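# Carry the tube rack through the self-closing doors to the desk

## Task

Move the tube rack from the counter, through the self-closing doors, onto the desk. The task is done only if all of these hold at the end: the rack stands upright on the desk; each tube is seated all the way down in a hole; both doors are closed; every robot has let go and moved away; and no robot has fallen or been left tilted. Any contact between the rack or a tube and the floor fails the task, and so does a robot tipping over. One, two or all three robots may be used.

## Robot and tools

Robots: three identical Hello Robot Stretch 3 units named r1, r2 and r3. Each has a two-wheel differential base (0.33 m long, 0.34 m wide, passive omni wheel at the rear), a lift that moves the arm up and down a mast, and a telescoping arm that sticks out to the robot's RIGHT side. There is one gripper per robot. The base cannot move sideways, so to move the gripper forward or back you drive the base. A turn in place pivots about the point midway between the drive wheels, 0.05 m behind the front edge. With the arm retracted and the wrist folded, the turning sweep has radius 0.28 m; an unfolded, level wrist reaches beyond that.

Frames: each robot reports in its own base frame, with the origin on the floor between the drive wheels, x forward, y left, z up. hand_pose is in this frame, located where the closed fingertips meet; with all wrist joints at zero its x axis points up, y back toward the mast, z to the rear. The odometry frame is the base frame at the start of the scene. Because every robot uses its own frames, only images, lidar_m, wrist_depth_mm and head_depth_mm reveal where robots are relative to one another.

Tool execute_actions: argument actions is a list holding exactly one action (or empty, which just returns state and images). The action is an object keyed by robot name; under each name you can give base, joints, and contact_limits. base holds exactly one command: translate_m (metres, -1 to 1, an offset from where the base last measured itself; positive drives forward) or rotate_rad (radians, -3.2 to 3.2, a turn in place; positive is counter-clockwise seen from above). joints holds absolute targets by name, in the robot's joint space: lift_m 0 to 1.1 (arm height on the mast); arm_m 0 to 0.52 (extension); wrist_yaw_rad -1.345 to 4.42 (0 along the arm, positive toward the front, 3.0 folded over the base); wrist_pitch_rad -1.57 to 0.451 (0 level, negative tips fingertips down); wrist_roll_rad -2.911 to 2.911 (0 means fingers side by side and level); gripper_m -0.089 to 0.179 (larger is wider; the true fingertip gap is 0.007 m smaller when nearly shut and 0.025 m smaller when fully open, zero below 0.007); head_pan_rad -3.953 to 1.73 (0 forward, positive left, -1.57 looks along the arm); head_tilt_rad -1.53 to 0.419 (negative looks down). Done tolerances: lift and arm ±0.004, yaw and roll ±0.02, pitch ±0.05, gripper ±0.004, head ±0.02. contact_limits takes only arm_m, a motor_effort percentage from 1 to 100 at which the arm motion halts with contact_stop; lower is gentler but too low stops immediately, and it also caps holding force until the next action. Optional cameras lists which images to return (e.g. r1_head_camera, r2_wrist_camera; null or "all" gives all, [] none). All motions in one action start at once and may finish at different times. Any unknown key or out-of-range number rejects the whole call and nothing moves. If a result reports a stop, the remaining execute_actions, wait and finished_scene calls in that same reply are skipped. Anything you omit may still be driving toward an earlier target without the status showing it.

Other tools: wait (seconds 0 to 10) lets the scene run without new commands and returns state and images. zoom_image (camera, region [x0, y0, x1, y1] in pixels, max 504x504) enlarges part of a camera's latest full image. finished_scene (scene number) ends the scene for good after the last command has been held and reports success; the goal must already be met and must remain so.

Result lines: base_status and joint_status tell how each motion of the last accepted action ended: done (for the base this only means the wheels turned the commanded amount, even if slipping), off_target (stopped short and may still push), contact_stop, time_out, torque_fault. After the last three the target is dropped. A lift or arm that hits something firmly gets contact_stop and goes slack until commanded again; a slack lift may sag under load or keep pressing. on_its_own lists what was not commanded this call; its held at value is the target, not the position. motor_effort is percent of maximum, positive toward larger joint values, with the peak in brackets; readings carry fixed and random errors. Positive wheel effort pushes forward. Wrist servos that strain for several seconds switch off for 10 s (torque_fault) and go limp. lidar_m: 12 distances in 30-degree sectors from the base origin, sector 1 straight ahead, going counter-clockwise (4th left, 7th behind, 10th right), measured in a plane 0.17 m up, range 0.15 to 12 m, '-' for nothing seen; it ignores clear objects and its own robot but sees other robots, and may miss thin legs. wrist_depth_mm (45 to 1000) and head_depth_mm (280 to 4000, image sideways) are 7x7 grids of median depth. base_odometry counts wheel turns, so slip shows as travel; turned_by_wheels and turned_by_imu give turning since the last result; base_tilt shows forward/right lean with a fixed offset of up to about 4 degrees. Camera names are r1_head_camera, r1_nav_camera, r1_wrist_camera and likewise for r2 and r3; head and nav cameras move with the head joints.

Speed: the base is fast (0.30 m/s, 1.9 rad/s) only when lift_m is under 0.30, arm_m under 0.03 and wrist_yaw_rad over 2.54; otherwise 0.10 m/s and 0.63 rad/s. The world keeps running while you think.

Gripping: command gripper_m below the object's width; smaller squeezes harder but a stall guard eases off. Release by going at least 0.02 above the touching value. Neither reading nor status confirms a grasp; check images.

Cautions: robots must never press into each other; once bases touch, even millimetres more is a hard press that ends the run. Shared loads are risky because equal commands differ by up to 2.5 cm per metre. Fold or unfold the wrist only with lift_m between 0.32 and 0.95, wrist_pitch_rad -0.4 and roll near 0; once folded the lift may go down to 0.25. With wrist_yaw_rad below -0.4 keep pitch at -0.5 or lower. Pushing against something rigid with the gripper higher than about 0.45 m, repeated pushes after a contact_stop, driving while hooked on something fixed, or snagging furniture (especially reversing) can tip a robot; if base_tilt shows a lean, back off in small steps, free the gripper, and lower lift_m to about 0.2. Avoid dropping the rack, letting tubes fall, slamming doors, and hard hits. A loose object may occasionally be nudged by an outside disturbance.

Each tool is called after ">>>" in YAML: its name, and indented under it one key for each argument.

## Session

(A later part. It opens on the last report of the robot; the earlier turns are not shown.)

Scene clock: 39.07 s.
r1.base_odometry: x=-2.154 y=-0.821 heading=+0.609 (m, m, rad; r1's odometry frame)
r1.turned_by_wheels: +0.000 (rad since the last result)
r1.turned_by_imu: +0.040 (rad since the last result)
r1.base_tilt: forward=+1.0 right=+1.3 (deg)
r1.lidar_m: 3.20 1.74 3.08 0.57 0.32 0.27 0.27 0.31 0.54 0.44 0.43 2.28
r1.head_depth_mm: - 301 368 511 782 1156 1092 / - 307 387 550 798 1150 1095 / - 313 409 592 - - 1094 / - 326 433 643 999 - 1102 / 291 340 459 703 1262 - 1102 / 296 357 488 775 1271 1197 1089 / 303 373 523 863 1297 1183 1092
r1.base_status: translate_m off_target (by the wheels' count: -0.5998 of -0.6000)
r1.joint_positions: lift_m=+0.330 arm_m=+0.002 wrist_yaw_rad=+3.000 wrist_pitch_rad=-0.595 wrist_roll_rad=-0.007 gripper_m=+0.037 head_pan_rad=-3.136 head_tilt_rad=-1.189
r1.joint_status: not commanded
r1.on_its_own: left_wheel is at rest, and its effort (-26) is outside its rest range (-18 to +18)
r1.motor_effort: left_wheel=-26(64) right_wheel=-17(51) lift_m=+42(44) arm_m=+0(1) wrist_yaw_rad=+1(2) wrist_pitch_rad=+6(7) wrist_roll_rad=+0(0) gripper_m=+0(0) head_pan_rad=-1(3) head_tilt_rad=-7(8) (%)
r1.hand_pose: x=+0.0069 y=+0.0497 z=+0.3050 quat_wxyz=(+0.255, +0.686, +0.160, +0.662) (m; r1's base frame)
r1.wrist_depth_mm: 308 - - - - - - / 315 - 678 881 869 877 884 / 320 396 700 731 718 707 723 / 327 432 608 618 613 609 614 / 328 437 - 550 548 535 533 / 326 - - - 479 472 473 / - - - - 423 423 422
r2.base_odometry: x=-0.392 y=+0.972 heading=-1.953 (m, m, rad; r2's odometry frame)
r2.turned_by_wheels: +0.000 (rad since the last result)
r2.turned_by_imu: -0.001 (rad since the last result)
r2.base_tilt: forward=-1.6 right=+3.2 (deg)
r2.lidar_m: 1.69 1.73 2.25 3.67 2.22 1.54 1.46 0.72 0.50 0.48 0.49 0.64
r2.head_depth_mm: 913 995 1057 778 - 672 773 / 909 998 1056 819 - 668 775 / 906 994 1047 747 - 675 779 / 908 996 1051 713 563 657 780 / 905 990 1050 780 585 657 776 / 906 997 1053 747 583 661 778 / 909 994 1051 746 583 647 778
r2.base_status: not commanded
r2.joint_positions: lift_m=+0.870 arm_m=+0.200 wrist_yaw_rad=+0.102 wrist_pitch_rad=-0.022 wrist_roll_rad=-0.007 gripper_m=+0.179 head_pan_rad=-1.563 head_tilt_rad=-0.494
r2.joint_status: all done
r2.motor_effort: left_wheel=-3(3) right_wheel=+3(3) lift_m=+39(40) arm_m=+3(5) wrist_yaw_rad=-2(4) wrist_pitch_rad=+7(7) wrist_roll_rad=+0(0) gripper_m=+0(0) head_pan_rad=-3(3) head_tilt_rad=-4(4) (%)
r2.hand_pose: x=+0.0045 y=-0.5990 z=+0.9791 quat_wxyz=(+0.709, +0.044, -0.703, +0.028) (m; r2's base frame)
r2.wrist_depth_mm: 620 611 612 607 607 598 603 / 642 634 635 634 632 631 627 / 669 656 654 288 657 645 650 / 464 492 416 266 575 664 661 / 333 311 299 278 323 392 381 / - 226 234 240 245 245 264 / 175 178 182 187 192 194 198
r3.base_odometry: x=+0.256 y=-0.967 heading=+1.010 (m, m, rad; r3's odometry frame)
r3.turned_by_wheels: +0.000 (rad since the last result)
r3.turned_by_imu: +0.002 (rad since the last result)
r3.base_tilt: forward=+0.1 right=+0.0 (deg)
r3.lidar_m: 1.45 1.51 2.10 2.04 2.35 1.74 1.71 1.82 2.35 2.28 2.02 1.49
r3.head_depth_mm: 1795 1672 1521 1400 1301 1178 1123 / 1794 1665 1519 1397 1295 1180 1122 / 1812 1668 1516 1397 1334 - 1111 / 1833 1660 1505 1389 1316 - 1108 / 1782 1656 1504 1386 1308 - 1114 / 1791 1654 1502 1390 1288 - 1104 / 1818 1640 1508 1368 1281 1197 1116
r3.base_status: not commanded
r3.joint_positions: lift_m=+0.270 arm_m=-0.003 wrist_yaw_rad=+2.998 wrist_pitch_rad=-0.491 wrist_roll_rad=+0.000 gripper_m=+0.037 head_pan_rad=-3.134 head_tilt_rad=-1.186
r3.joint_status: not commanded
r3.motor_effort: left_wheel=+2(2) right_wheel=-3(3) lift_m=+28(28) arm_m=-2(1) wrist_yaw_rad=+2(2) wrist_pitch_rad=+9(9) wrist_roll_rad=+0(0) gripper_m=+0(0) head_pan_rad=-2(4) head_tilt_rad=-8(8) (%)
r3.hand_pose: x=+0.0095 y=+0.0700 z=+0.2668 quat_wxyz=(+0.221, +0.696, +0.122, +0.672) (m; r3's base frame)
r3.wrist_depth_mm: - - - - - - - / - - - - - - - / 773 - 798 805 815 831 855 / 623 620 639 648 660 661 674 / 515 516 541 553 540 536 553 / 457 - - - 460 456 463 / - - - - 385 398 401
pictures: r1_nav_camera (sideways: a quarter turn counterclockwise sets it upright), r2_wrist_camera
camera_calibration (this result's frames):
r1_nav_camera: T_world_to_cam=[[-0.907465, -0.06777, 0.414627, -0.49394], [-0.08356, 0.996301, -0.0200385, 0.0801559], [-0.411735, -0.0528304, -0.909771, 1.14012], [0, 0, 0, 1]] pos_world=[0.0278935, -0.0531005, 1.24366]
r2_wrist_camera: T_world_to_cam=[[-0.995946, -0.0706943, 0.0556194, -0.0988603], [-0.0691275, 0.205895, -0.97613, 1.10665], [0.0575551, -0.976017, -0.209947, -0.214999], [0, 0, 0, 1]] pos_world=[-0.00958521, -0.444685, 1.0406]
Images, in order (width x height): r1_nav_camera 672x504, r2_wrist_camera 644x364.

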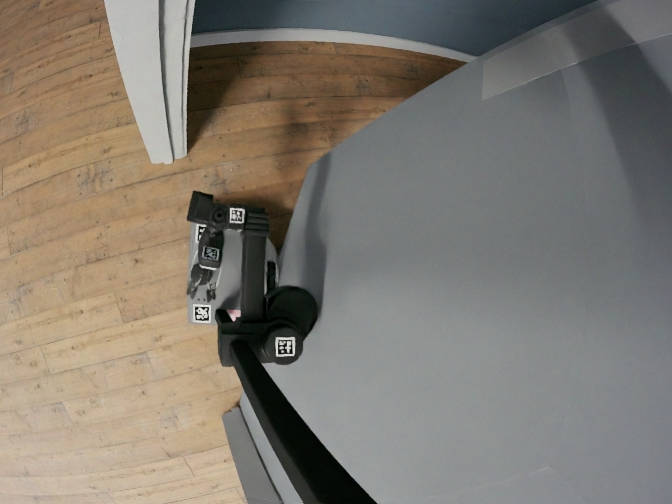

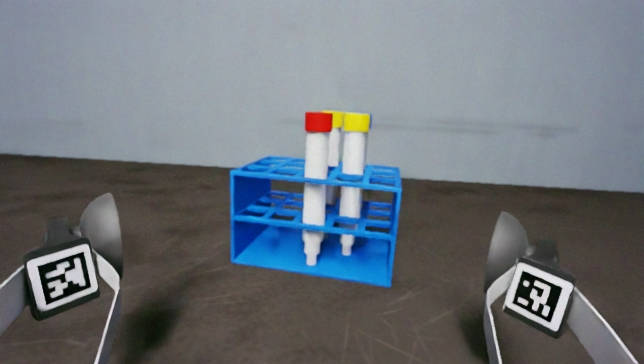

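>>> execute_actions:
  actions:
    - {"r1":{"base":{"rotate_rad":0.35}},"r2":{"base":{"translate_m":0.065},"joints":{"wrist_yaw_rad":-0.12,"lift_m":0.862}}}
  cameras: []

>>> execute_actions:
  actions:
    - {"r1":{"base":{"translate_m":-0.5}},"r3":{"base":{"translate_m":-0.9}},"r2":{"joints":{"arm_m":0.29}}}
  cameras: ["r1_nav_camera","r2_wrist_camera","r3_nav_camera"]

Scene clock: 41.43 s.
r1.base_odometry: x=-2.154 y=-0.821 heading=+0.959 (m, m, rad; r1's odometry frame)
r1.turned_by_wheels: +0.350 (rad since the last result)
r1.turned_by_imu: +0.348 (rad since the last result)
r1.base_tilt: forward=+1.0 right=+1.4 (deg)
r1.lidar_m: 1.74 3.10 2.41 0.35 0.27 0.26 0.27 0.39 1.00 0.43 2.12 2.99
r1.head_depth_mm: - 294 345 450 615 1155 1096 / - 307 383 518 695 1163 1088 / 290 331 428 606 - - 1095 / 301 366 488 730 1174 - 1097 / 319 409 566 917 1298 - 1098 / 351 462 674 1355 1290 1195 1095 / 390 533 1480 1410 1293 1189 1102
r1.base_status: done
r1.joint_positions: lift_m=+0.330 arm_m=+0.002 wrist_yaw_rad=+3.000 wrist_pitch_rad=-0.595 wrist_roll_rad=-0.007 gripper_m=+0.037 head_pan_rad=-3.136 head_tilt_rad=-1.189
r1.joint_status: not commanded
r1.on_its_own: left_wheel is at rest, and its effort (-23) is outside its rest range (-18 to +18)
r1.motor_effort: left_wheel=-23(33) right_wheel=-16(16) lift_m=+41(42) arm_m=+0(1) wrist_yaw_rad=+1(1) wrist_pitch_rad=+6(6) wrist_roll_rad=+0(1) gripper_m=+0(0) head_pan_rad=-2(2) head_tilt_rad=-6(7) (%)
r1.hand_pose: x=+0.0069 y=+0.0497 z=+0.3050 quat_wxyz=(+0.255, +0.686, +0.160, +0.662) (m; r1's base frame)
r1.wrist_depth_mm: 242 - 419 599 - - - / 259 - 462 666 864 877 869 / 268 308 515 701 723 709 718 / 280 332 583 609 605 621 609 / 290 367 - 544 548 538 534 / 292 - - - 486 469 473 / - - - - 424 423 424
r2.base_odometry: x=-0.417 y=+0.912 heading=-1.953 (m, m, rad; r2's odometry frame)
r2.turned_by_wheels: +0.000 (rad since the last result)
r2.turned_by_imu: +0.000 (rad since the last result)
r2.base_tilt: forward=-1.6 right=+3.2 (deg)
r2.lidar_m: 1.63 1.67 2.17 3.67 2.33 1.61 1.52 0.71 0.50 0.47 0.48 0.64
r2.head_depth_mm: 909 990 1045 777 - 666 766 / 904 990 1049 743 - 682 770 / 904 992 1048 735 - 668 773 / 901 993 1048 782 583 653 770 / 907 995 1046 745 585 655 775 / 904 985 1043 747 584 640 774 / 903 989 1048 746 584 653 775
r2.base_status: done
r2.joint_positions: lift_m=+0.862 arm_m=+0.200 wrist_yaw_rad=-0.117 wrist_pitch_rad=-0.022 wrist_roll_rad=-0.007 gripper_m=+0.179 head_pan_rad=-1.563 head_tilt_rad=-0.494
r2.joint_status: all done
r2.motor_effort: left_wheel=-3(4) right_wheel=+3(8) lift_m=+39(40) arm_m=+3(3) wrist_yaw_rad=-4(4) wrist_pitch_rad=+7(7) wrist_roll_rad=+0(0) gripper_m=-1(0) head_pan_rad=-3(3) head_tilt_rad=-3(3) (%)
r2.hand_pose: x=-0.0513 y=-0.5986 z=+0.9711 quat_wxyz=(+0.708, -0.033, -0.704, -0.050) (m; r2's base frame)
r2.wrist_depth_mm: 536 556 588 621 640 698 736 / 553 578 614 642 679 713 768 / 570 601 625 309 698 755 803 / 438 460 384 271 497 604 648 / 306 294 277 282 323 367 358 / - 213 219 226 232 231 248 / 165 168 171 175 180 182 186
r3.base_odometry: x=+0.256 y=-0.967 heading=+1.010 (m, m, rad; r3's odometry frame)
r3.turned_by_wheels: +0.000 (rad since the last result)
r3.turned_by_imu: +0.001 (rad since the last result)
r3.base_tilt: forward=+0.1 right=+0.0 (deg)
r3.lidar_m: 1.45 1.51 2.10 2.04 2.35 1.74 1.70 1.82 2.35 2.28 2.02 1.49
r3.head_depth_mm: 1783 1673 1521 1390 1310 1176 1125 / 1783 1667 1507 1403 1302 1178 1123 / 1836 1659 1508 1394 1326 - 1115 / 1830 1647 1519 1388 1311 - 1107 / 1801 1651 1516 1387 1303 - 1111 / 1786 1655 1506 1384 1276 - 1097 / 1813 1649 1495 1390 1278 1194 1110
r3.base_status: not commanded
r3.joint_positions: lift_m=+0.270 arm_m=-0.003 wrist_yaw_rad=+2.998 wrist_pitch_rad=-0.491 wrist_roll_rad=+0.000 gripper_m=+0.037 head_pan_rad=-3.134 head_tilt_rad=-1.186
r3.joint_status: not commanded
r3.motor_effort: left_wheel=+2(2) right_wheel=-3(3) lift_m=+28(27) arm_m=-2(2) wrist_yaw_rad=+2(1) wrist_pitch_rad=+9(9) wrist_roll_rad=+0(0) gripper_m=+0(0) head_pan_rad=-4(3) head_tilt_rad=-9(8) (%)
r3.hand_pose: x=+0.0095 y=+0.0700 z=+0.2668 quat_wxyz=(+0.221, +0.696, +0.122, +0.672) (m; r3's base frame)
r3.wrist_depth_mm: - - - - - - - / - - - - - - - / 760 - 796 812 824 838 847 / 610 626 632 641 641 662 656 / 511 520 540 554 538 539 542 / 459 - - - 460 460 467 / - - - - 385 396 398
pictures: none
No camera images: the call's "cameras" was empty. Leave "cameras" out to get every camera's image.

Scene clock: 47.47 s.
r1.base_odometry: x=-2.441 y=-1.230 heading=+0.959 (m, m, rad; r1's odometry frame)
r1.turned_by_wheels: +0.000 (rad since the last result)
r1.turned_by_imu: +0.002 (rad since the last result)
r1.base_tilt: forward=+1.0 right=+1.3 (deg)
r1.lidar_m: 1.36 0.80 0.31 0.23 0.23 0.24 0.33 1.28 0.98 0.95 0.63 0.63
r1.head_depth_mm: 291 317 368 435 517 718 938 / 327 378 454 558 655 1131 1093 / 1848 1709 1472 803 - - 1100 / 1847 1716 1554 1409 1320 - 1097 / 1861 1725 1548 1403 1302 - 1099 / 1823 1732 1548 1409 1290 1202 1093 / 1836 1741 1565 1412 1287 1186 1098
r1.base_status: done
r1.joint_positions: lift_m=+0.330 arm_m=+0.002 wrist_yaw_rad=+3.000 wrist_pitch_rad=-0.595 wrist_roll_rad=-0.007 gripper_m=+0.037 head_pan_rad=-3.136 head_tilt_rad=-1.189
r1.joint_status: not commanded
r1.motor_effort: left_wheel=-5(32) right_wheel=-7(24) lift_m=+41(42) arm_m=+0(1) wrist_yaw_rad=+1(0) wrist_pitch_rad=+7(6) wrist_roll_rad=+1(1) gripper_m=-1(1) head_pan_rad=-2(2) head_tilt_rad=-7(7) (%)
r1.hand_pose: x=+0.0069 y=+0.0497 z=+0.3050 quat_wxyz=(+0.255, +0.686, +0.160, +0.662) (m; r1's base frame)
r1.wrist_depth_mm: 201 - 262 314 392 518 - / 215 - 291 354 447 631 886 / 232 252 326 397 530 697 742 / 252 282 371 459 587 616 614 / 274 315 - 492 549 535 536 / 291 - - - 484 470 471 / - - - - 419 421 418
r2.base_odometry: x=-0.417 y=+0.912 heading=-1.953 (m, m, rad; r2's odometry frame)
r2.turned_by_wheels: +0.000 (rad since the last result)
r2.turned_by_imu: +0.000 (rad since the last result)
r2.base_tilt: forward=-1.6 right=+3.3 (deg)
r2.lidar_m: 1.63 1.66 2.17 3.66 2.32 1.61 1.52 0.71 0.50 0.47 0.48 0.64
r2.head_depth_mm: 906 992 1050 816 - 665 768 / 906 989 1045 722 578 652 773 / 904 995 1050 - 557 652 770 / 907 990 1051 730 585 654 774 / 898 993 1047 745 584 653 771 / 906 990 1046 745 586 641 773 / 902 988 1042 747 584 655 774
r2.base_status: not commanded
r2.joint_positions: lift_m=+0.862 arm_m=+0.290 wrist_yaw_rad=-0.118 wrist_pitch_rad=-0.022 wrist_roll_rad=-0.007 gripper_m=+0.179 head_pan_rad=-1.563 head_tilt_rad=-0.494
r2.joint_status: all done
r2.motor_effort: left_wheel=-3(3) right_wheel=+3(3) lift_m=+39(40) arm_m=+3(3) wrist_yaw_rad=-3(4) wrist_pitch_rad=+7(7) wrist_roll_rad=+0(0) gripper_m=-1(0) head_pan_rad=-3(3) head_tilt_rad=-4(3) (%)
r2.hand_pose: x=-0.0515 y=-0.6886 z=+0.9711 quat_wxyz=(+0.708, -0.033, -0.704, -0.050) (m; r2's base frame)
r2.wrist_depth_mm: 461 483 512 541 562 593 631 / 477 495 522 551 589 614 670 / 494 517 537 173 608 634 692 / 429 462 199 171 497 604 649 / 304 273 204 185 187 364 353 / - 211 192 191 181 229 247 / 164 167 167 171 173 182 186
r3.base_odometry: x=-0.223 y=-1.729 heading=+1.010 (m, m, rad; r3's odometry frame)
r3.turned_by_wheels: +0.000 (rad since the last result)
r3.turned_by_imu: +0.004 (rad since the last result)
r3.base_tilt: forward=+0.1 right=+0.0 (deg)
r3.lidar_m: 2.34 2.44 2.37 2.00 1.10 0.85 1.00 1.04 1.15 2.25 2.35 2.42
r3.head_depth_mm: 924 1069 1376 1398 1304 1174 1126 / 1034 1212 1447 1399 1301 1181 1128 / 1217 1449 1502 1396 1333 - 1116 / 1447 1628 1517 1378 1322 - 1107 / 1582 1644 1503 1384 1297 - 1110 / 1572 1620 1507 1372 1271 - 1104 / 1789 1647 1521 1384 1285 1195 1109
r3.base_status: done
r3.joint_positions: lift_m=+0.270 arm_m=-0.003 wrist_yaw_rad=+2.998 wrist_pitch_rad=-0.491 wrist_roll_rad=+0.000 gripper_m=+0.037 head_pan_rad=-3.134 head_tilt_rad=-1.186
r3.joint_status: not commanded
r3.motor_effort: left_wheel=+2(5) right_wheel=-3(12) lift_m=+27(27) arm_m=-2(2) wrist_yaw_rad=+2(1) wrist_pitch_rad=+9(9) wrist_roll_rad=+1(1) gripper_m=+0(0) head_pan_rad=-3(3) head_tilt_rad=-8(9) (%)
r3.hand_pose: x=+0.0094 y=+0.0700 z=+0.2668 quat_wxyz=(+0.221, +0.696, +0.123, +0.672) (m; r3's base frame)
r3.wrist_depth_mm: - - - - - - - / 983 - - - - - - / 784 - 812 814 821 840 846 / 622 622 628 652 650 655 669 / 508 519 543 543 533 534 538 / 456 - - - 463 461 456 / - - - - 386 400 403
pictures: r1_nav_camera (sideways: a quarter turn counterclockwise sets it upright), r2_wrist_camera, r3_nav_camera (sideways: a quarter turn counterclockwise sets it upright)
camera_calibration (this result's frames):
r1_nav_camera: T_world_to_cam=[[-0.907465, -0.067773, 0.414625, -0.493938], [-0.0835634, 0.996301, -0.0200386, 0.0801561], [-0.411734, -0.0528318, -0.909771, 1.14012], [0, 0, 0, 1]] pos_world=[0.0278937, -0.0531005, 1.24366]
r2_wrist_camera: T_world_to_cam=[[-0.987429, 0.147953, 0.0556155, -0.00955039], [-0.0226324, 0.215889, -0.976155, 1.12273], [-0.156432, -0.965143, -0.209827, -0.304491], [0, 0, 0, 1]] pos_world=[-0.0316524, -0.53485, 1.0326]
r3_nav_camera: T_world_to_cam=[[-0.945941, 0.0325709, 0.322698, -0.364464], [0.01441, 0.998183, -0.058509, 0.128754], [-0.324017, -0.050696, -0.944692, 1.18367], [0, 0, 0, 1]] pos_world=[0.0369136, -0.0566415, 1.24335]
Images, in order (width x height): r1_nav_camera 672x504, r2_wrist_camera 644x364, r3_nav_camera 672x504.

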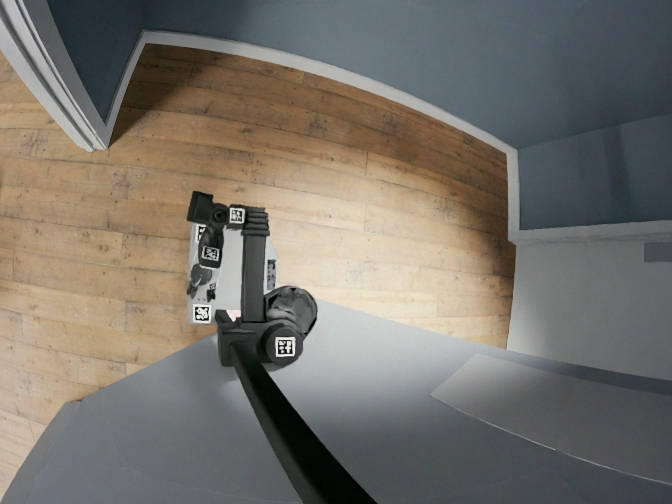

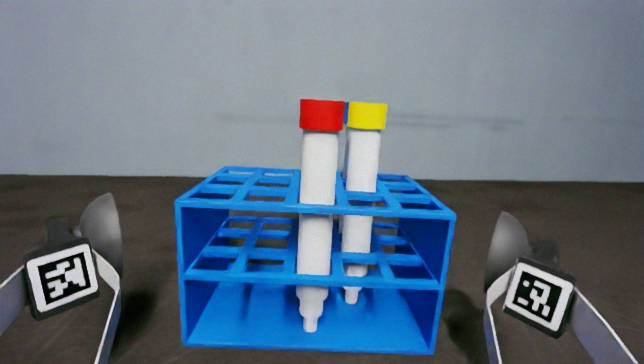

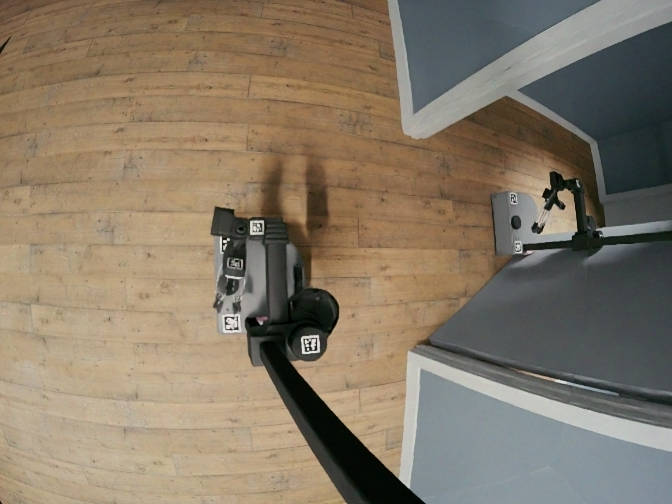

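>>> execute_actions:
  actions:
    - {"r1":{"base":{"translate_m":-0.15}},"r3":{"base":{"rotate_rad":0.25}},"r2":{"base":{"translate_m":-0.004},"joints":{"arm_m":0.35}}}
  cameras: []

>>> execute_actions:
  actions:
    - {"r3":{"base":{"translate_m":-0.95}},"r2":{"joints":{"gripper_m":0.09}}}
  cameras: []

>>> execute_actions:
  actions:
    - {"r3":{"base":{"rotate_rad":-0.3},"joints":{"lift_m":0.33}},"r2":{"joints":{"lift_m":0.9}}}
  cameras: ["r1_nav_camera","r2_wrist_camera","r3_nav_camera"]

Scene clock: 51.03 s.
r1.base_odometry: x=-2.527 y=-1.353 heading=+0.959 (m, m, rad; r1's odometry frame)
r1.turned_by_wheels: +0.000 (rad since the last result)
r1.turned_by_imu: +0.000 (rad since the last result)
r1.base_tilt: forward=+1.0 right=+1.4 (deg)
r1.lidar_m: 1.47 0.60 0.28 0.22 0.22 0.24 1.63 1.27 0.97 0.94 0.84 0.74
r1.head_depth_mm: 1667 1716 413 440 511 671 828 / 1694 1712 1544 1356 651 1055 1083 / 1715 1725 1543 1404 - - 1092 / 1716 1716 1560 1404 1311 - 1097 / 1686 1725 1553 1412 1300 - 1099 / 1674 1737 1556 1413 1291 1201 1099 / 1685 1745 1548 1409 1292 1177 1102
r1.base_status: done
r1.joint_positions: lift_m=+0.330 arm_m=+0.002 wrist_yaw_rad=+3.000 wrist_pitch_rad=-0.595 wrist_roll_rad=-0.007 gripper_m=+0.037 head_pan_rad=-3.136 head_tilt_rad=-1.189
r1.joint_status: not commanded
r1.motor_effort: left_wheel=-4(12) right_wheel=-5(12) lift_m=+42(42) arm_m=+0(0) wrist_yaw_rad=+1(1) wrist_pitch_rad=+6(7) wrist_roll_rad=+0(1) gripper_m=+1(0) head_pan_rad=-2(2) head_tilt_rad=-6(6) (%)
r1.hand_pose: x=+0.0069 y=+0.0497 z=+0.3050 quat_wxyz=(+0.255, +0.686, +0.160, +0.662) (m; r1's base frame)
r1.wrist_depth_mm: 196 - 251 292 351 440 594 / 212 - 277 326 401 526 761 / 229 249 315 369 475 658 729 / 250 277 352 425 563 616 618 / 274 311 - 462 545 533 528 / 295 - - - 482 467 474 / - - - - 420 424 425
r2.base_odometry: x=-0.415 y=+0.916 heading=-1.953 (m, m, rad; r2's odometry frame)
r2.turned_by_wheels: +0.000 (rad since the last result)
r2.turned_by_imu: +0.000 (rad since the last result)
r2.base_tilt: forward=-1.6 right=+3.3 (deg)
r2.lidar_m: 1.63 1.67 2.17 3.68 2.33 1.61 1.52 0.71 0.50 0.47 0.49 0.64
r2.head_depth_mm: 906 995 1046 817 - 666 770 / 903 992 1052 - 563 651 771 / 901 986 1041 - 563 652 774 / 907 994 1051 731 585 654 776 / 904 994 1046 746 585 652 772 / 903 991 1046 748 585 652 773 / 901 992 1041 746 586 656 773
r2.base_status: done
r2.joint_positions: lift_m=+0.862 arm_m=+0.350 wrist_yaw_rad=-0.118 wrist_pitch_rad=-0.022 wrist_roll_rad=-0.007 gripper_m=+0.179 head_pan_rad=-1.563 head_tilt_rad=-0.494
r2.joint_status: all done
r2.motor_effort: left_wheel=-2(7) right_wheel=+3(4) lift_m=+39(39) arm_m=+3(2) wrist_yaw_rad=-3(2) wrist_pitch_rad=+7(7) wrist_roll_rad=+0(0) gripper_m=+0(1) head_pan_rad=-2(3) head_tilt_rad=-3(4) (%)
r2.hand_pose: x=-0.0516 y=-0.7485 z=+0.9711 quat_wxyz=(+0.708, -0.034, -0.704, -0.050) (m; r2's base frame)
r2.wrist_depth_mm: 409 429 445 474 502 535 562 / 424 445 466 487 524 555 597 / 438 461 486 107 547 578 625 / 441 465 445 115 485 593 635 / 304 130 131 116 142 347 356 / - 124 174 133 152 125 249 / 163 138 158 126 150 173 185
r3.base_odometry: x=-0.223 y=-1.729 heading=+1.260 (m, m, rad; r3's odometry frame)
r3.turned_by_wheels: +0.250 (rad since the last result)
r3.turned_by_imu: +0.247 (rad since the last result)
r3.base_tilt: forward=+0.1 right=+0.1 (deg)
r3.lidar_m: 2.34 2.37 1.99 1.57 0.91 0.85 1.50 1.05 1.62 2.25 2.62 2.34
r3.head_depth_mm: 1249 1343 1465 1397 1303 1179 1128 / 1563 1618 1522 1401 1301 1176 1133 / 1673 1664 1515 1380 1330 - 1120 / 1695 1667 1501 1384 1316 - 1111 / 1823 1655 1491 1387 1301 - 1115 / 1823 1640 1507 1383 1281 - 1104 / 1832 1620 1482 1379 1290 1197 1113
r3.base_status: done
r3.joint_positions: lift_m=+0.270 arm_m=-0.003 wrist_yaw_rad=+2.998 wrist_pitch_rad=-0.491 wrist_roll_rad=+0.000 gripper_m=+0.037 head_pan_rad=-3.134 head_tilt_rad=-1.186
r3.joint_status: not commanded
r3.motor_effort: left_wheel=-2(7) right_wheel=+3(11) lift_m=+28(27) arm_m=-2(2) wrist_yaw_rad=+2(2) wrist_pitch_rad=+8(9) wrist_roll_rad=+0(0) gripper_m=+0(0) head_pan_rad=-2(3) head_tilt_rad=-9(8) (%)
r3.hand_pose: x=+0.0094 y=+0.0700 z=+0.2668 quat_wxyz=(+0.221, +0.696, +0.123, +0.672) (m; r3's base frame)
r3.wrist_depth_mm: 790 - - - - - - / 832 - - - - - - / 770 - 810 826 809 825 839 / 629 615 633 640 650 660 668 / 514 516 539 548 530 538 540 / 453 - - - 461 459 463 / - - - - 385 400 402
pictures: none
No camera images: the call's "cameras" was empty. Leave "cameras" out to get every camera's image.

Scene clock: 55.90 s.
r1.base_odometry: x=-2.527 y=-1.353 heading=+0.959 (m, m, rad; r1's odometry frame)
r1.turned_by_wheels: +0.000 (rad since the last result)
r1.turned_by_imu: -0.001 (rad since the last result)
r1.base_tilt: forward=+0.9 right=+1.3 (deg)
r1.lidar_m: 0.52 0.59 0.28 0.22 0.22 0.24 1.63 1.27 0.97 0.94 0.84 0.74
r1.head_depth_mm: 1681 1722 412 440 509 674 828 / 1705 1721 1543 1362 653 1056 1080 / 1699 1728 1544 1400 - - 1099 / 1723 1739 1543 1405 1316 - 1094 / 1681 1729 1548 1412 1300 - 1099 / 1675 1741 1564 1408 1287 1199 1095 / 1676 1742 1549 1400 1291 1187 1093
r1.base_status: not commanded
r1.joint_positions: lift_m=+0.330 arm_m=+0.002 wrist_yaw_rad=+3.000 wrist_pitch_rad=-0.595 wrist_roll_rad=-0.007 gripper_m=+0.037 head_pan_rad=-3.136 head_tilt_rad=-1.189
r1.joint_status: not commanded
r1.motor_effort: left_wheel=-4(4) right_wheel=-5(5) lift_m=+42(42) arm_m=+0(0) wrist_yaw_rad=+0(1) wrist_pitch_rad=+6(7) wrist_roll_rad=+1(1) gripper_m=+0(1) head_pan_rad=-2(1) head_tilt_rad=-6(6) (%)
r1.hand_pose: x=+0.0069 y=+0.0497 z=+0.3050 quat_wxyz=(+0.255, +0.686, +0.160, +0.662) (m; r1's base frame)
r1.wrist_depth_mm: 197 - 250 293 352 443 592 / 212 - 276 327 407 529 753 / 230 249 314 368 468 643 719 / 249 279 355 427 562 615 617 / 276 311 - 463 543 526 534 / 295 - - - 484 470 461 / - - - - 422 423 414
r2.base_odometry: x=-0.415 y=+0.916 heading=-1.953 (m, m, rad; r2's odometry frame)
r2.turned_by_wheels: +0.000 (rad since the last result)
r2.turned_by_imu: +0.000 (rad since the last result)
r2.base_tilt: forward=-1.6 right=+3.3 (deg)
r2.lidar_m: 1.63 1.67 2.18 3.67 2.32 1.61 1.52 0.71 0.50 0.47 0.49 0.64
r2.head_depth_mm: 906 991 1052 815 - 665 768 / 903 986 1050 - 563 652 765 / 901 995 1048 - 564 652 769 / 903 993 1046 742 584 655 772 / 902 985 1040 747 583 657 773 / 900 990 1049 745 587 654 776 / 905 990 1044 742 585 656 773
r2.base_status: not commanded
r2.joint_positions: lift_m=+0.862 arm_m=+0.350 wrist_yaw_rad=-0.118 wrist_pitch_rad=-0.022 wrist_roll_rad=-0.007 gripper_m=+0.109 head_pan_rad=-1.563 head_tilt_rad=-0.494
r2.joint_status: gripper_m off_target (ended at +0.109, target +0.090)
r2.on_its_own: gripper_m is held at +0.107, not at your +0.090, by its stall guard, which is still easing
r2.motor_effort: left_wheel=-2(3) right_wheel=+3(3) lift_m=+39(39) arm_m=+3(3) wrist_yaw_rad=-2(2) wrist_pitch_rad=+7(7) wrist_roll_rad=+0(0) gripper_m=-25(100) head_pan_rad=-2(3) head_tilt_rad=-2(2) (%)
r2.hand_pose: x=-0.0516 y=-0.7486 z=+0.9711 quat_wxyz=(+0.708, -0.034, -0.704, -0.050) (m; r2's base frame)
r2.wrist_depth_mm: 410 433 454 471 503 527 570 / 427 443 466 488 527 554 591 / 437 458 488 117 552 580 615 / 444 464 391 149 444 587 637 / 289 118 132 126 151 343 356 / - 135 163 137 161 - 248 / 164 154 155 138 161 179 189
r3.base_odometry: x=-0.513 y=-2.633 heading=+1.260 (m, m, rad; r3's odometry frame)
r3.turned_by_wheels: +0.000 (rad since the last result)
r3.turned_by_imu: +0.004 (rad since the last result)
r3.base_tilt: forward=+0.1 right=+0.1 (deg)
r3.lidar_m: 3.23 3.10 0.53 0.47 0.47 0.57 0.58 1.12 0.44 0.43 2.33 3.24
r3.head_depth_mm: 1802 874 1044 1153 1259 1176 1122 / 1847 938 1276 1348 1298 1173 1120 / 1824 1591 1286 1344 1341 - 1110 / 1850 951 1272 1346 1309 - 1107 / 1830 1653 1493 1381 1295 - 1111 / 1843 1650 1511 1391 1282 - 1106 / 1767 1649 1506 1382 1285 1197 1113
r3.base_status: done
r3.joint_positions: lift_m=+0.270 arm_m=-0.003 wrist_yaw_rad=+2.998 wrist_pitch_rad=-0.491 wrist_roll_rad=+0.000 gripper_m=+0.037 head_pan_rad=-3.134 head_tilt_rad=-1.186
r3.joint_status: not commanded
r3.motor_effort: left_wheel=-2(9) right_wheel=+4(10) lift_m=+28(27) arm_m=-1(2) wrist_yaw_rad=+1(2) wrist_pitch_rad=+9(8) wrist_roll_rad=+0(0) gripper_m=+0(0) head_pan_rad=-4(3) head_tilt_rad=-9(8) (%)
r3.hand_pose: x=+0.0094 y=+0.0699 z=+0.2668 quat_wxyz=(+0.221, +0.696, +0.123, +0.672) (m; r3's base frame)
r3.wrist_depth_mm: 383 - 453 501 562 - - / 416 - 498 537 629 - - / 451 - 544 611 743 839 846 / 491 525 602 646 642 651 660 / 515 520 552 547 539 536 541 / 459 - - - 463 462 465 / - - - - 384 394 403
pictures: none
No camera images: the call's "cameras" was empty. Leave "cameras" out to get every camera's image.

Scene clock: 57.37 s.
r1.base_odometry: x=-2.527 y=-1.353 heading=+0.959 (m, m, rad; r1's odometry frame)
r1.turned_by_wheels: +0.000 (rad since the last result)
r1.turned_by_imu: +0.000 (rad since the last result)
r1.base_tilt: forward=+1.0 right=+1.4 (deg)
r1.lidar_m: 0.56 0.57 0.28 0.22 0.22 0.24 1.62 1.28 0.96 0.94 0.84 0.74
r1.head_depth_mm: 1678 1707 413 439 510 675 826 / 1697 1720 1552 1358 652 1054 1083 / 1725 1722 1544 1401 - - 1097 / 1723 1714 1554 1421 1318 - 1096 / 1701 1726 1545 1409 1305 - 1105 / 1664 1726 1561 1417 1294 1209 1090 / 1689 1733 1556 1412 1292 1191 1098
r1.base_status: not commanded
r1.joint_positions: lift_m=+0.330 arm_m=+0.002 wrist_yaw_rad=+3.000 wrist_pitch_rad=-0.595 wrist_roll_rad=-0.007 gripper_m=+0.037 head_pan_rad=-3.136 head_tilt_rad=-1.189
r1.joint_status: not commanded
r1.motor_effort: left_wheel=-3(4) right_wheel=-5(6) lift_m=+41(41) arm_m=+0(0) wrist_yaw_rad=+0(1) wrist_pitch_rad=+6(7) wrist_roll_rad=+1(1) gripper_m=+0(0) head_pan_rad=-2(2) head_tilt_rad=-6(7) (%)
r1.hand_pose: x=+0.0069 y=+0.0497 z=+0.3050 quat_wxyz=(+0.255, +0.686, +0.160, +0.662) (m; r1's base frame)
r1.wrist_depth_mm: 197 - 250 293 350 443 588 / 213 - 278 326 406 521 759 / 230 248 312 371 466 650 719 / 251 279 353 423 569 626 613 / 273 312 - 461 550 530 535 / 297 - - - 484 469 451 / - - - - 419 427 406
r2.base_odometry: x=-0.415 y=+0.916 heading=-1.953 (m, m, rad; r2's odometry frame)
r2.turned_by_wheels: +0.000 (rad since the last result)
r2.turned_by_imu: +0.000 (rad since the last result)
r2.base_tilt: forward=-1.6 right=+3.3 (deg)
r2.lidar_m: 1.63 1.67 2.18 3.66 2.32 1.61 1.52 0.71 0.50 0.47 0.48 0.64
r2.head_depth_mm: 904 991 1069 - 583 649 768 / 904 996 1062 710 584 652 768 / 907 990 1064 - 583 651 773 / 903 990 1046 746 583 653 771 / 908 993 1045 745 584 654 777 / 904 988 1044 743 586 651 774 / 901 989 1049 747 585 655 774
r2.base_status: not commanded
r2.joint_positions: lift_m=+0.900 arm_m=+0.350 wrist_yaw_rad=-0.118 wrist_pitch_rad=-0.027 wrist_roll_rad=-0.007 gripper_m=+0.115 head_pan_rad=-1.563 head_tilt_rad=-0.494
r2.joint_status: all done
r2.on_its_own: gripper_m is held at +0.114, not at your +0.090, by its stall guard, which is not easing now
r2.motor_effort: left_wheel=-3(3) right_wheel=+3(2) lift_m=+49(52) arm_m=+3(3) wrist_yaw_rad=-2(2) wrist_pitch_rad=+9(9) wrist_roll_rad=+0(0) gripper_m=-22(25) head_pan_rad=-3(3) head_tilt_rad=-2(2) (%)
r2.hand_pose: x=-0.0516 y=-0.7484 z=+1.0076 quat_wxyz=(+0.708, -0.032, -0.704, -0.052) (m; r2's base frame)
r2.wrist_depth_mm: 411 430 453 477 500 540 569 / 424 445 466 490 522 559 584 / 441 464 488 125 547 582 620 / 456 480 492 128 566 615 653 / 380 123 141 128 158 440 458 / - 137 167 144 161 - 318 / 211 168 159 133 161 228 243
r3.base_odometry: x=-0.513 y=-2.633 heading=+0.960 (m, m, rad; r3's odometry frame)
r3.turned_by_wheels: -0.300 (rad since the last result)
r3.turned_by_imu: -0.295 (rad since the last result)
r3.base_tilt: forward=+0.1 right=+0.0 (deg)
r3.lidar_m: 3.22 3.33 2.42 0.48 0.48 0.49 0.58 1.42 1.01 0.43 0.45 2.77
r3.head_depth_mm: 625 705 810 952 1139 1193 1125 / 710 825 972 1184 1287 1180 1124 / 762 928 1193 1361 - - 1114 / 1809 936 1289 1347 - - 1108 / 1829 1609 1273 1331 1308 - 1118 / 1816 1587 1256 1372 1284 - 1101 / 1825 1648 1484 1385 1284 1201 1108
r3.base_status: done
r3.joint_positions: lift_m=+0.330 arm_m=-0.003 wrist_yaw_rad=+2.998 wrist_pitch_rad=-0.491 wrist_roll_rad=+0.000 gripper_m=+0.037 head_pan_rad=-3.134 head_tilt_rad=-1.186
r3.joint_status: all done
r3.motor_effort: left_wheel=+1(7) right_wheel=-3(11) lift_m=+38(39) arm_m=-2(2) wrist_yaw_rad=+2(2) wrist_pitch_rad=+9(9) wrist_roll_rad=+1(0) gripper_m=+1(0) head_pan_rad=-3(3) head_tilt_rad=-9(8) (%)
r3.hand_pose: x=+0.0094 y=+0.0699 z=+0.3264 quat_wxyz=(+0.221, +0.696, +0.123, +0.672) (m; r3's base frame)
r3.wrist_depth_mm: 360 - 488 599 - - - / 385 - 528 652 - - - / 414 - 584 728 944 950 988 / 445 501 661 754 731 749 766 / 477 544 614 614 610 615 629 / 485 506 - 529 528 527 532 / 453 - - 451 445 457 460
pictures: r1_nav_camera (sideways: a quarter turn counterclockwise sets it upright), r2_wrist_camera, r3_nav_camera (sideways: a quarter turn counterclockwise sets it upright)
camera_calibration (this result's frames):
r1_nav_camera: T_world_to_cam=[[-0.907465, -0.0677732, 0.414625, -0.493938], [-0.0835636, 0.996301, -0.0200386, 0.0801561], [-0.411734, -0.0528319, -0.909771, 1.14012], [0, 0, 0, 1]] pos_world=[0.0278937, -0.0531005, 1.24366]
r2_wrist_camera: T_world_to_cam=[[-0.987391, 0.148154, 0.0557679, -0.00282727], [-0.0219508, 0.220746, -0.975084, 1.17379], [-0.156773, -0.964013, -0.214711, -0.348871], [0, 0, 0, 1]] pos_world=[-0.0317194, -0.595006, 1.06979]
r3_nav_camera: T_world_to_cam=[[-0.94595, 0.0327523, 0.322653, -0.364406], [0.0146043, 0.99818, -0.0585079, 0.128751], [-0.323982, -0.0506334, -0.944707, 1.18369], [0, 0, 0, 1]] pos_world=[0.0369055, -0.0566474, 1.24335]
Images, in order (width x height): r1_nav_camera 672x504, r2_wrist_camera 644x364, r3_nav_camera 672x504.

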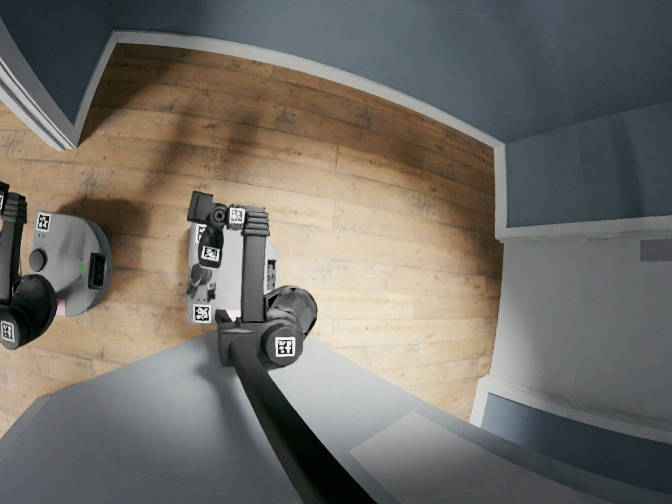

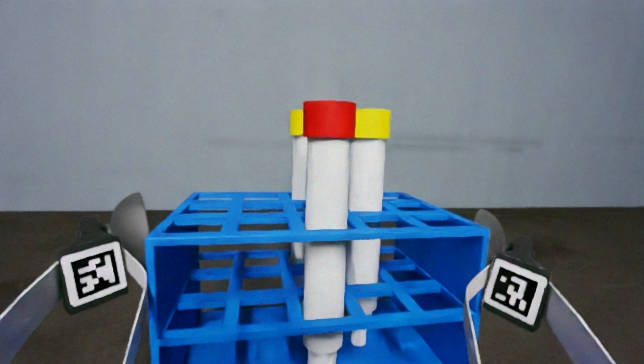

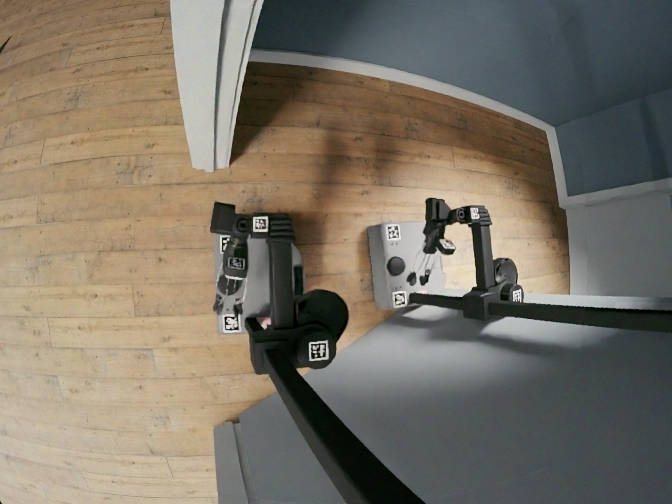

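>>> execute_actions:
  actions:
    - {"r1":{"base":{"translate_m":-1}},"r3":{"base":{"translate_m":-0.68}},"r2":{"joints":{"arm_m":0,"wrist_yaw_rad":1.8,"head_pan_rad":0,"head_tilt_rad":-1.0}}}
  cameras: []

>>> execute_actions:
  actions:
    - {"r1":{"base":{"translate_m":-1}},"r3":{"base":{"rotate_rad":-0.9}},"r2":{"base":{"rotate_rad":1.9}}}
  cameras: ["r1_nav_camera","r2_nav_camera","r3_nav_camera"]

Scene clock: 69.30 s.
r1.base_odometry: x=-3.101 y=-2.172 heading=+0.959 (m, m, rad; r1's odometry frame)
r1.turned_by_wheels: +0.000 (rad since the last result)
r1.turned_by_imu: +0.002 (rad since the last result)
r1.base_tilt: forward=+0.9 right=+1.3 (deg)
r1.lidar_m: 0.73 0.73 1.23 1.20 0.84 0.70 0.69 0.66 0.91 0.89 0.94 1.34
r1.head_depth_mm: 661 818 1079 1376 1296 1158 1092 / 668 829 1092 1381 1315 1160 1093 / 672 840 1113 1389 - - 1097 / 681 852 1134 1395 1319 - 1099 / 687 859 1150 1400 1296 - 1102 / 694 838 1052 1370 1285 1201 1095 / 640 758 1040 1381 1289 1189 1105
r1.base_status: done
r1.joint_positions: lift_m=+0.330 arm_m=+0.002 wrist_yaw_rad=+3.000 wrist_pitch_rad=-0.595 wrist_roll_rad=-0.007 gripper_m=+0.037 head_pan_rad=-3.136 head_tilt_rad=-1.189
r1.joint_status: not commanded
r1.motor_effort: left_wheel=-2(19) right_wheel=+2(9) lift_m=+42(42) arm_m=+0(0) wrist_yaw_rad=+0(2) wrist_pitch_rad=+7(6) wrist_roll_rad=+0(1) gripper_m=+1(0) head_pan_rad=-2(1) head_tilt_rad=-6(5) (%)
r1.hand_pose: x=+0.0069 y=+0.0497 z=+0.3050 quat_wxyz=(+0.255, +0.686, +0.160, +0.662) (m; r1's base frame)
r1.wrist_depth_mm: 815 - - - - - - / 803 - 869 870 888 887 879 / 721 691 721 718 724 714 739 / 604 607 612 614 606 606 608 / 534 533 - 545 554 531 540 / 485 - - - 481 474 473 / - - - - 420 426 424
r2.base_odometry: x=-0.415 y=+0.916 heading=-1.953 (m, m, rad; r2's odometry frame)
r2.turned_by_wheels: +0.000 (rad since the last result)
r2.turned_by_imu: -0.001 (rad since the last result)
r2.base_tilt: forward=-1.6 right=+3.2 (deg)
r2.lidar_m: 1.63 1.66 2.18 3.67 2.32 1.61 1.52 0.71 0.50 0.47 0.49 0.64
r2.head_depth_mm: 1587 1825 307 312 1279 1199 1089 / 1586 1828 1655 321 353 1195 1117 / 1580 1822 1661 330 1299 1200 1122 / 1582 1827 1670 1508 1324 1204 1128 / 1572 1839 1674 1477 1330 1206 1132 / 1576 1827 1690 1480 1334 1206 1105 / 1557 1810 1695 1482 1347 1205 1107
r2.base_status: not commanded
r2.joint_positions: lift_m=+0.900 arm_m=+0.003 wrist_yaw_rad=+1.798 wrist_pitch_rad=-0.027 wrist_roll_rad=-0.007 gripper_m=+0.115 head_pan_rad=-0.007 head_tilt_rad=-0.987
r2.joint_status: all done
joint sent to its limit — the command would take r2.arm_m past its lower limit, so that joint was sent only as far as its limit.
r2.on_its_own: gripper_m is held at +0.114, not at your +0.090, by its stall guard, which is not easing now
r2.motor_effort: left_wheel=-3(3) right_wheel=+4(3) lift_m=+50(50) arm_m=-4(5) wrist_yaw_rad=+2(3) wrist_pitch_rad=+9(9) wrist_roll_rad=+0(0) gripper_m=-22(22) head_pan_rad=+3(35) head_tilt_rad=-6(35) (%)
r2.hand_pose: x=+0.2276 y=-0.0905 z=+1.0075 quat_wxyz=(+0.449, +0.558, -0.431, +0.549) (m; r2's base frame)
r2.wrist_depth_mm: - - - - - - - / - - - - - - - / - - - 124 - - - / - - - 154 - - - / - 123 141 128 159 643 513 / - 137 167 144 161 - 480 / - - 158 133 162 693 438
r3.base_odometry: x=-0.903 y=-3.190 heading=+0.960 (m, m, rad; r3's odometry frame)
r3.turned_by_wheels: +0.000 (rad since the last result)
r3.turned_by_imu: +0.016 (rad since the last result)
r3.base_tilt: forward=+0.1 right=+0.0 (deg)
r3.lidar_m: 3.88 0.60 0.28 0.22 0.22 0.24 0.91 1.41 1.02 0.98 0.97 0.80
r3.head_depth_mm: 1723 1664 407 445 521 682 840 / 1745 1658 1521 612 657 997 1115 / 1758 1654 1510 1396 - - 1121 / 1648 1599 1491 1399 - - 1105 / 1741 1419 1465 1384 1288 - 1108 / 1633 1401 1465 1388 1282 - 1106 / 1559 1623 1502 1377 1290 1193 1110
r3.base_status: done
r3.joint_positions: lift_m=+0.330 arm_m=-0.003 wrist_yaw_rad=+3.000 wrist_pitch_rad=-0.492 wrist_roll_rad=+0.000 gripper_m=+0.037 head_pan_rad=-3.137 head_tilt_rad=-1.191
r3.joint_status: not commanded
r3.motor_effort: left_wheel=+0(34) right_wheel=-12(84) lift_m=+33(38) arm_m=-1(1) wrist_yaw_rad=+0(4) wrist_pitch_rad=+9(10) wrist_roll_rad=+0(0) gripper_m=+0(1) head_pan_rad=-2(4) head_tilt_rad=-6(8) (%)
r3.hand_pose: x=+0.0090 y=+0.0699 z=+0.3264 quat_wxyz=(+0.221, +0.696, +0.124, +0.672) (m; r3's base frame)
r3.wrist_depth_mm: 184 - 235 277 331 421 558 / 198 - 259 303 376 489 729 / 212 - 285 338 431 592 928 / 229 250 319 381 501 695 745 / 247 277 355 443 586 624 625 / 270 311 - 501 532 526 534 / 290 - - 451 445 463 467
pictures: none
No camera images: the call's "cameras" was empty. Leave "cameras" out to get every camera's image.

Scene clock: 80.27 s.
r1.base_odometry: x=-3.675 y=-2.991 heading=+0.960 (m, m, rad; r1's odometry frame)
r1.turned_by_wheels: +0.000 (rad since the last result)
r1.turned_by_imu: +0.005 (rad since the last result)
r1.base_tilt: forward=+1.0 right=+1.3 (deg)
r1.lidar_m: 1.70 1.69 0.43 0.27 0.24 0.24 0.30 2.48 1.90 0.85 0.34 0.34
r1.head_depth_mm: - 298 348 432 542 906 1082 / 292 332 408 526 662 1151 1092 / 1945 1684 512 676 - - 1097 / 1940 1721 1536 1407 1319 - 1097 / 1948 1714 1558 1401 1305 - 1100 / 1939 1728 1548 1402 1287 1194 1097 / 1964 1722 1567 1416 1293 1187 1097
r1.base_status: done
r1.joint_positions: lift_m=+0.330 arm_m=+0.002 wrist_yaw_rad=+3.000 wrist_pitch_rad=-0.596 wrist_roll_rad=-0.007 gripper_m=+0.037 head_pan_rad=-3.136 head_tilt_rad=-1.191
r1.joint_status: not commanded
r1.motor_effort: left_wheel=-8(43) right_wheel=-11(28) lift_m=+41(41) arm_m=+0(0) wrist_yaw_rad=+1(1) wrist_pitch_rad=+7(7) wrist_roll_rad=+1(1) gripper_m=+0(0) head_pan_rad=-2(2) head_tilt_rad=-5(6) (%)
r1.hand_pose: x=+0.0069 y=+0.0497 z=+0.3050 quat_wxyz=(+0.255, +0.686, +0.160, +0.662) (m; r1's base frame)
r1.wrist_depth_mm: 212 - 308 402 584 - - / 227 - 343 451 680 874 885 / 242 271 385 514 696 718 724 / 257 296 434 576 615 617 612 / 275 329 - 542 543 537 533 / 283 - - - 484 471 470 / - - - - 421 421 424
r2.base_odometry: x=-0.415 y=+0.916 heading=-0.054 (m, m, rad; r2's odometry frame)
r2.turned_by_wheels: +1.900 (rad since the last result)
r2.turned_by_imu: +1.920 (rad since the last result)
r2.base_tilt: forward=-1.6 right=+3.3 (deg)
r2.lidar_m: 1.95 1.75 1.52 0.93 0.54 0.47 0.47 0.56 1.63 1.63 1.89 3.29
r2.head_depth_mm: 2225 1903 307 312 1287 1200 1093 / 2230 1905 1655 321 355 1192 1106 / 2220 1911 1654 331 1309 1197 1123 / 2234 1912 1673 1498 1334 1203 1122 / 2234 1933 1655 1495 1332 1209 1135 / 1852 1942 1680 1475 1336 1215 1109 / 1765 1934 1697 1481 1332 1210 1112
r2.base_status: done
r2.joint_positions: lift_m=+0.900 arm_m=+0.003 wrist_yaw_rad=+1.798 wrist_pitch_rad=-0.027 wrist_roll_rad=-0.007 gripper_m=+0.115 head_pan_rad=-0.007 head_tilt_rad=-0.987
r2.joint_status: not commanded
r2.on_its_own: gripper_m is held at +0.114, not at your +0.090, by its stall guard, which is not easing now
r2.motor_effort: left_wheel=-2(7) right_wheel=+3(9) lift_m=+49(49) arm_m=-4(4) wrist_yaw_rad=+1(2) wrist_pitch_rad=+9(9) wrist_roll_rad=+0(0) gripper_m=-22(22) head_pan_rad=+3(2) head_tilt_rad=-6(6) (%)
r2.hand_pose: x=+0.2276 y=-0.0905 z=+1.0075 quat_wxyz=(+0.449, +0.558, -0.431, +0.549) (m; r2's base frame)
r2.wrist_depth_mm: - - - - - - - / - - - - - - - / - - - 124 - - - / - - - 154 - - - / - 123 141 128 158 - - / - 136 166 144 161 - - / - - 158 133 161 - -
r3.base_odometry: x=-0.903 y=-3.190 heading=+0.060 (m, m, rad; r3's odometry frame)
r3.turned_by_wheels: -0.900 (rad since the last result)
r3.turned_by_imu: -0.877 (rad since the last result)
r3.base_tilt: forward=+0.1 right=+0.0 (deg)
r3.lidar_m: 0.82 0.80 3.90 0.49 0.30 0.27 0.27 0.33 1.58 1.22 0.98 0.98
r3.head_depth_mm: - 308 382 521 753 1186 1124 / - 316 403 558 797 1180 1128 / 287 329 426 600 - - 1123 / 293 342 450 652 - - 1109 / 298 358 478 711 1278 - 1113 / 304 375 558 1386 1277 - 1109 / 315 1612 1506 1382 1277 1190 1100
r3.base_status: done
r3.joint_positions: lift_m=+0.330 arm_m=-0.003 wrist_yaw_rad=+3.000 wrist_pitch_rad=-0.492 wrist_roll_rad=+0.000 gripper_m=+0.037 head_pan_rad=-3.137 head_tilt_rad=-1.191
r3.joint_status: not commanded
r3.on_its_own: right_wheel is at rest, and its effort (-23) is outside its rest range (-18 to +18)
r3.motor_effort: left_wheel=+0(10) right_wheel=-23(30) lift_m=+33(34) arm_m=+0(1) wrist_yaw_rad=+0(0) wrist_pitch_rad=+9(9) wrist_roll_rad=+0(0) gripper_m=+0(1) head_pan_rad=-2(2) head_tilt_rad=-6(6) (%)
r3.hand_pose: x=+0.0090 y=+0.0699 z=+0.3264 quat_wxyz=(+0.221, +0.696, +0.124, +0.672) (m; r3's base frame)
r3.wrist_depth_mm: 271 - 597 - - - - / 285 - 642 - - - - / 293 - 724 924 944 960 984 / 299 360 708 734 734 749 774 / 305 389 622 604 612 616 615 / 312 408 - 534 531 530 525 / 303 - - 455 440 460 463
pictures: r1_nav_camera (sideways: a quarter turn counterclockwise sets it upright), r2_nav_camera (sideways: a quarter turn counterclockwise sets it upright), r3_nav_camera (sideways: a quarter turn counterclockwise sets it upright)
camera_calibration (this result's frames):
r1_nav_camera: T_world_to_cam=[[-0.90837, -0.0677525, 0.412643, -0.49135], [-0.0834912, 0.996304, -0.0202081, 0.0803763], [-0.409748, -0.0528085, -0.910669, 1.14128], [0, 0, 0, 1]] pos_world=[0.0280193, -0.0531003, 1.2437]
r2_nav_camera: T_world_to_cam=[[0.819837, -0.03449, 0.571557, -0.708324], [-0.0430944, -0.99907, 0.00152647, 0.05177], [0.570973, -0.0258823, -0.820561, 1.02203], [0, 0, 0, 1]] pos_world=[-0.000609694, 0.0537442, 1.24341]
r3_nav_camera: T_world_to_cam=[[-0.947337, 0.0353508, 0.31828, -0.358702], [0.0176241, 0.998137, -0.0584045, 0.128598], [-0.319752, -0.0497194, -0.946196, 1.1856], [0, 0, 0, 1]] pos_world=[0.0370195, -0.0567307, 1.24349]
Images, in order (width x height): r1_nav_camera 672x504, r2_nav_camera 672x504, r3_nav_camera 672x504.

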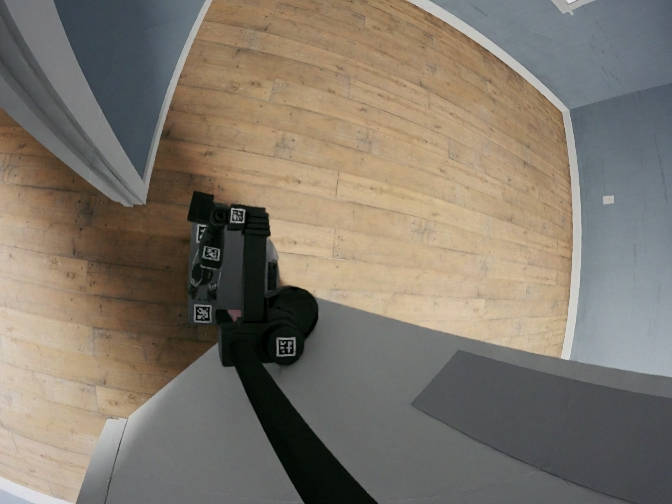

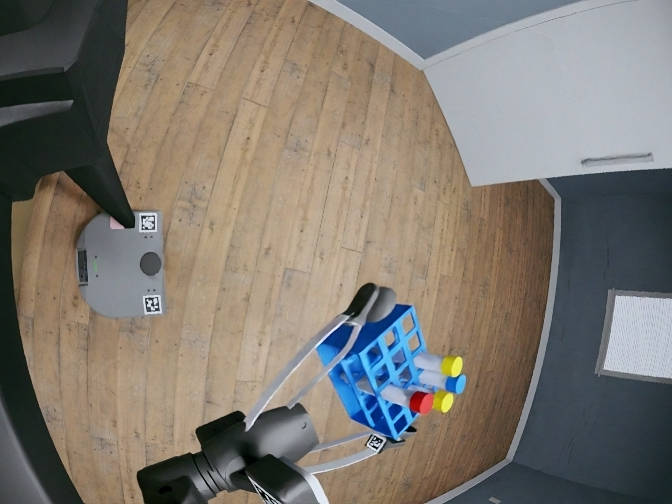

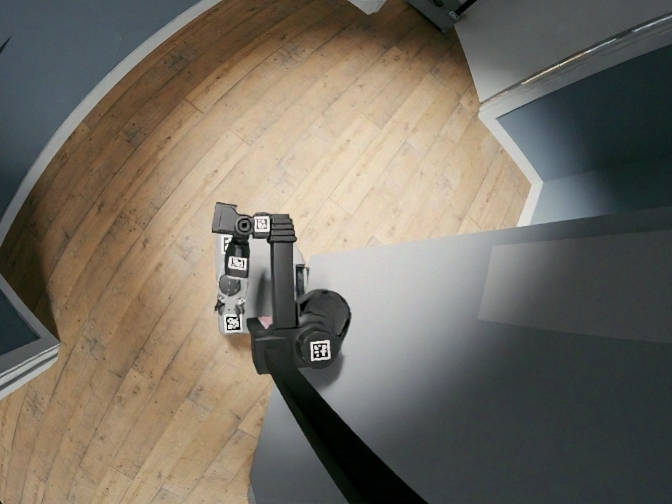

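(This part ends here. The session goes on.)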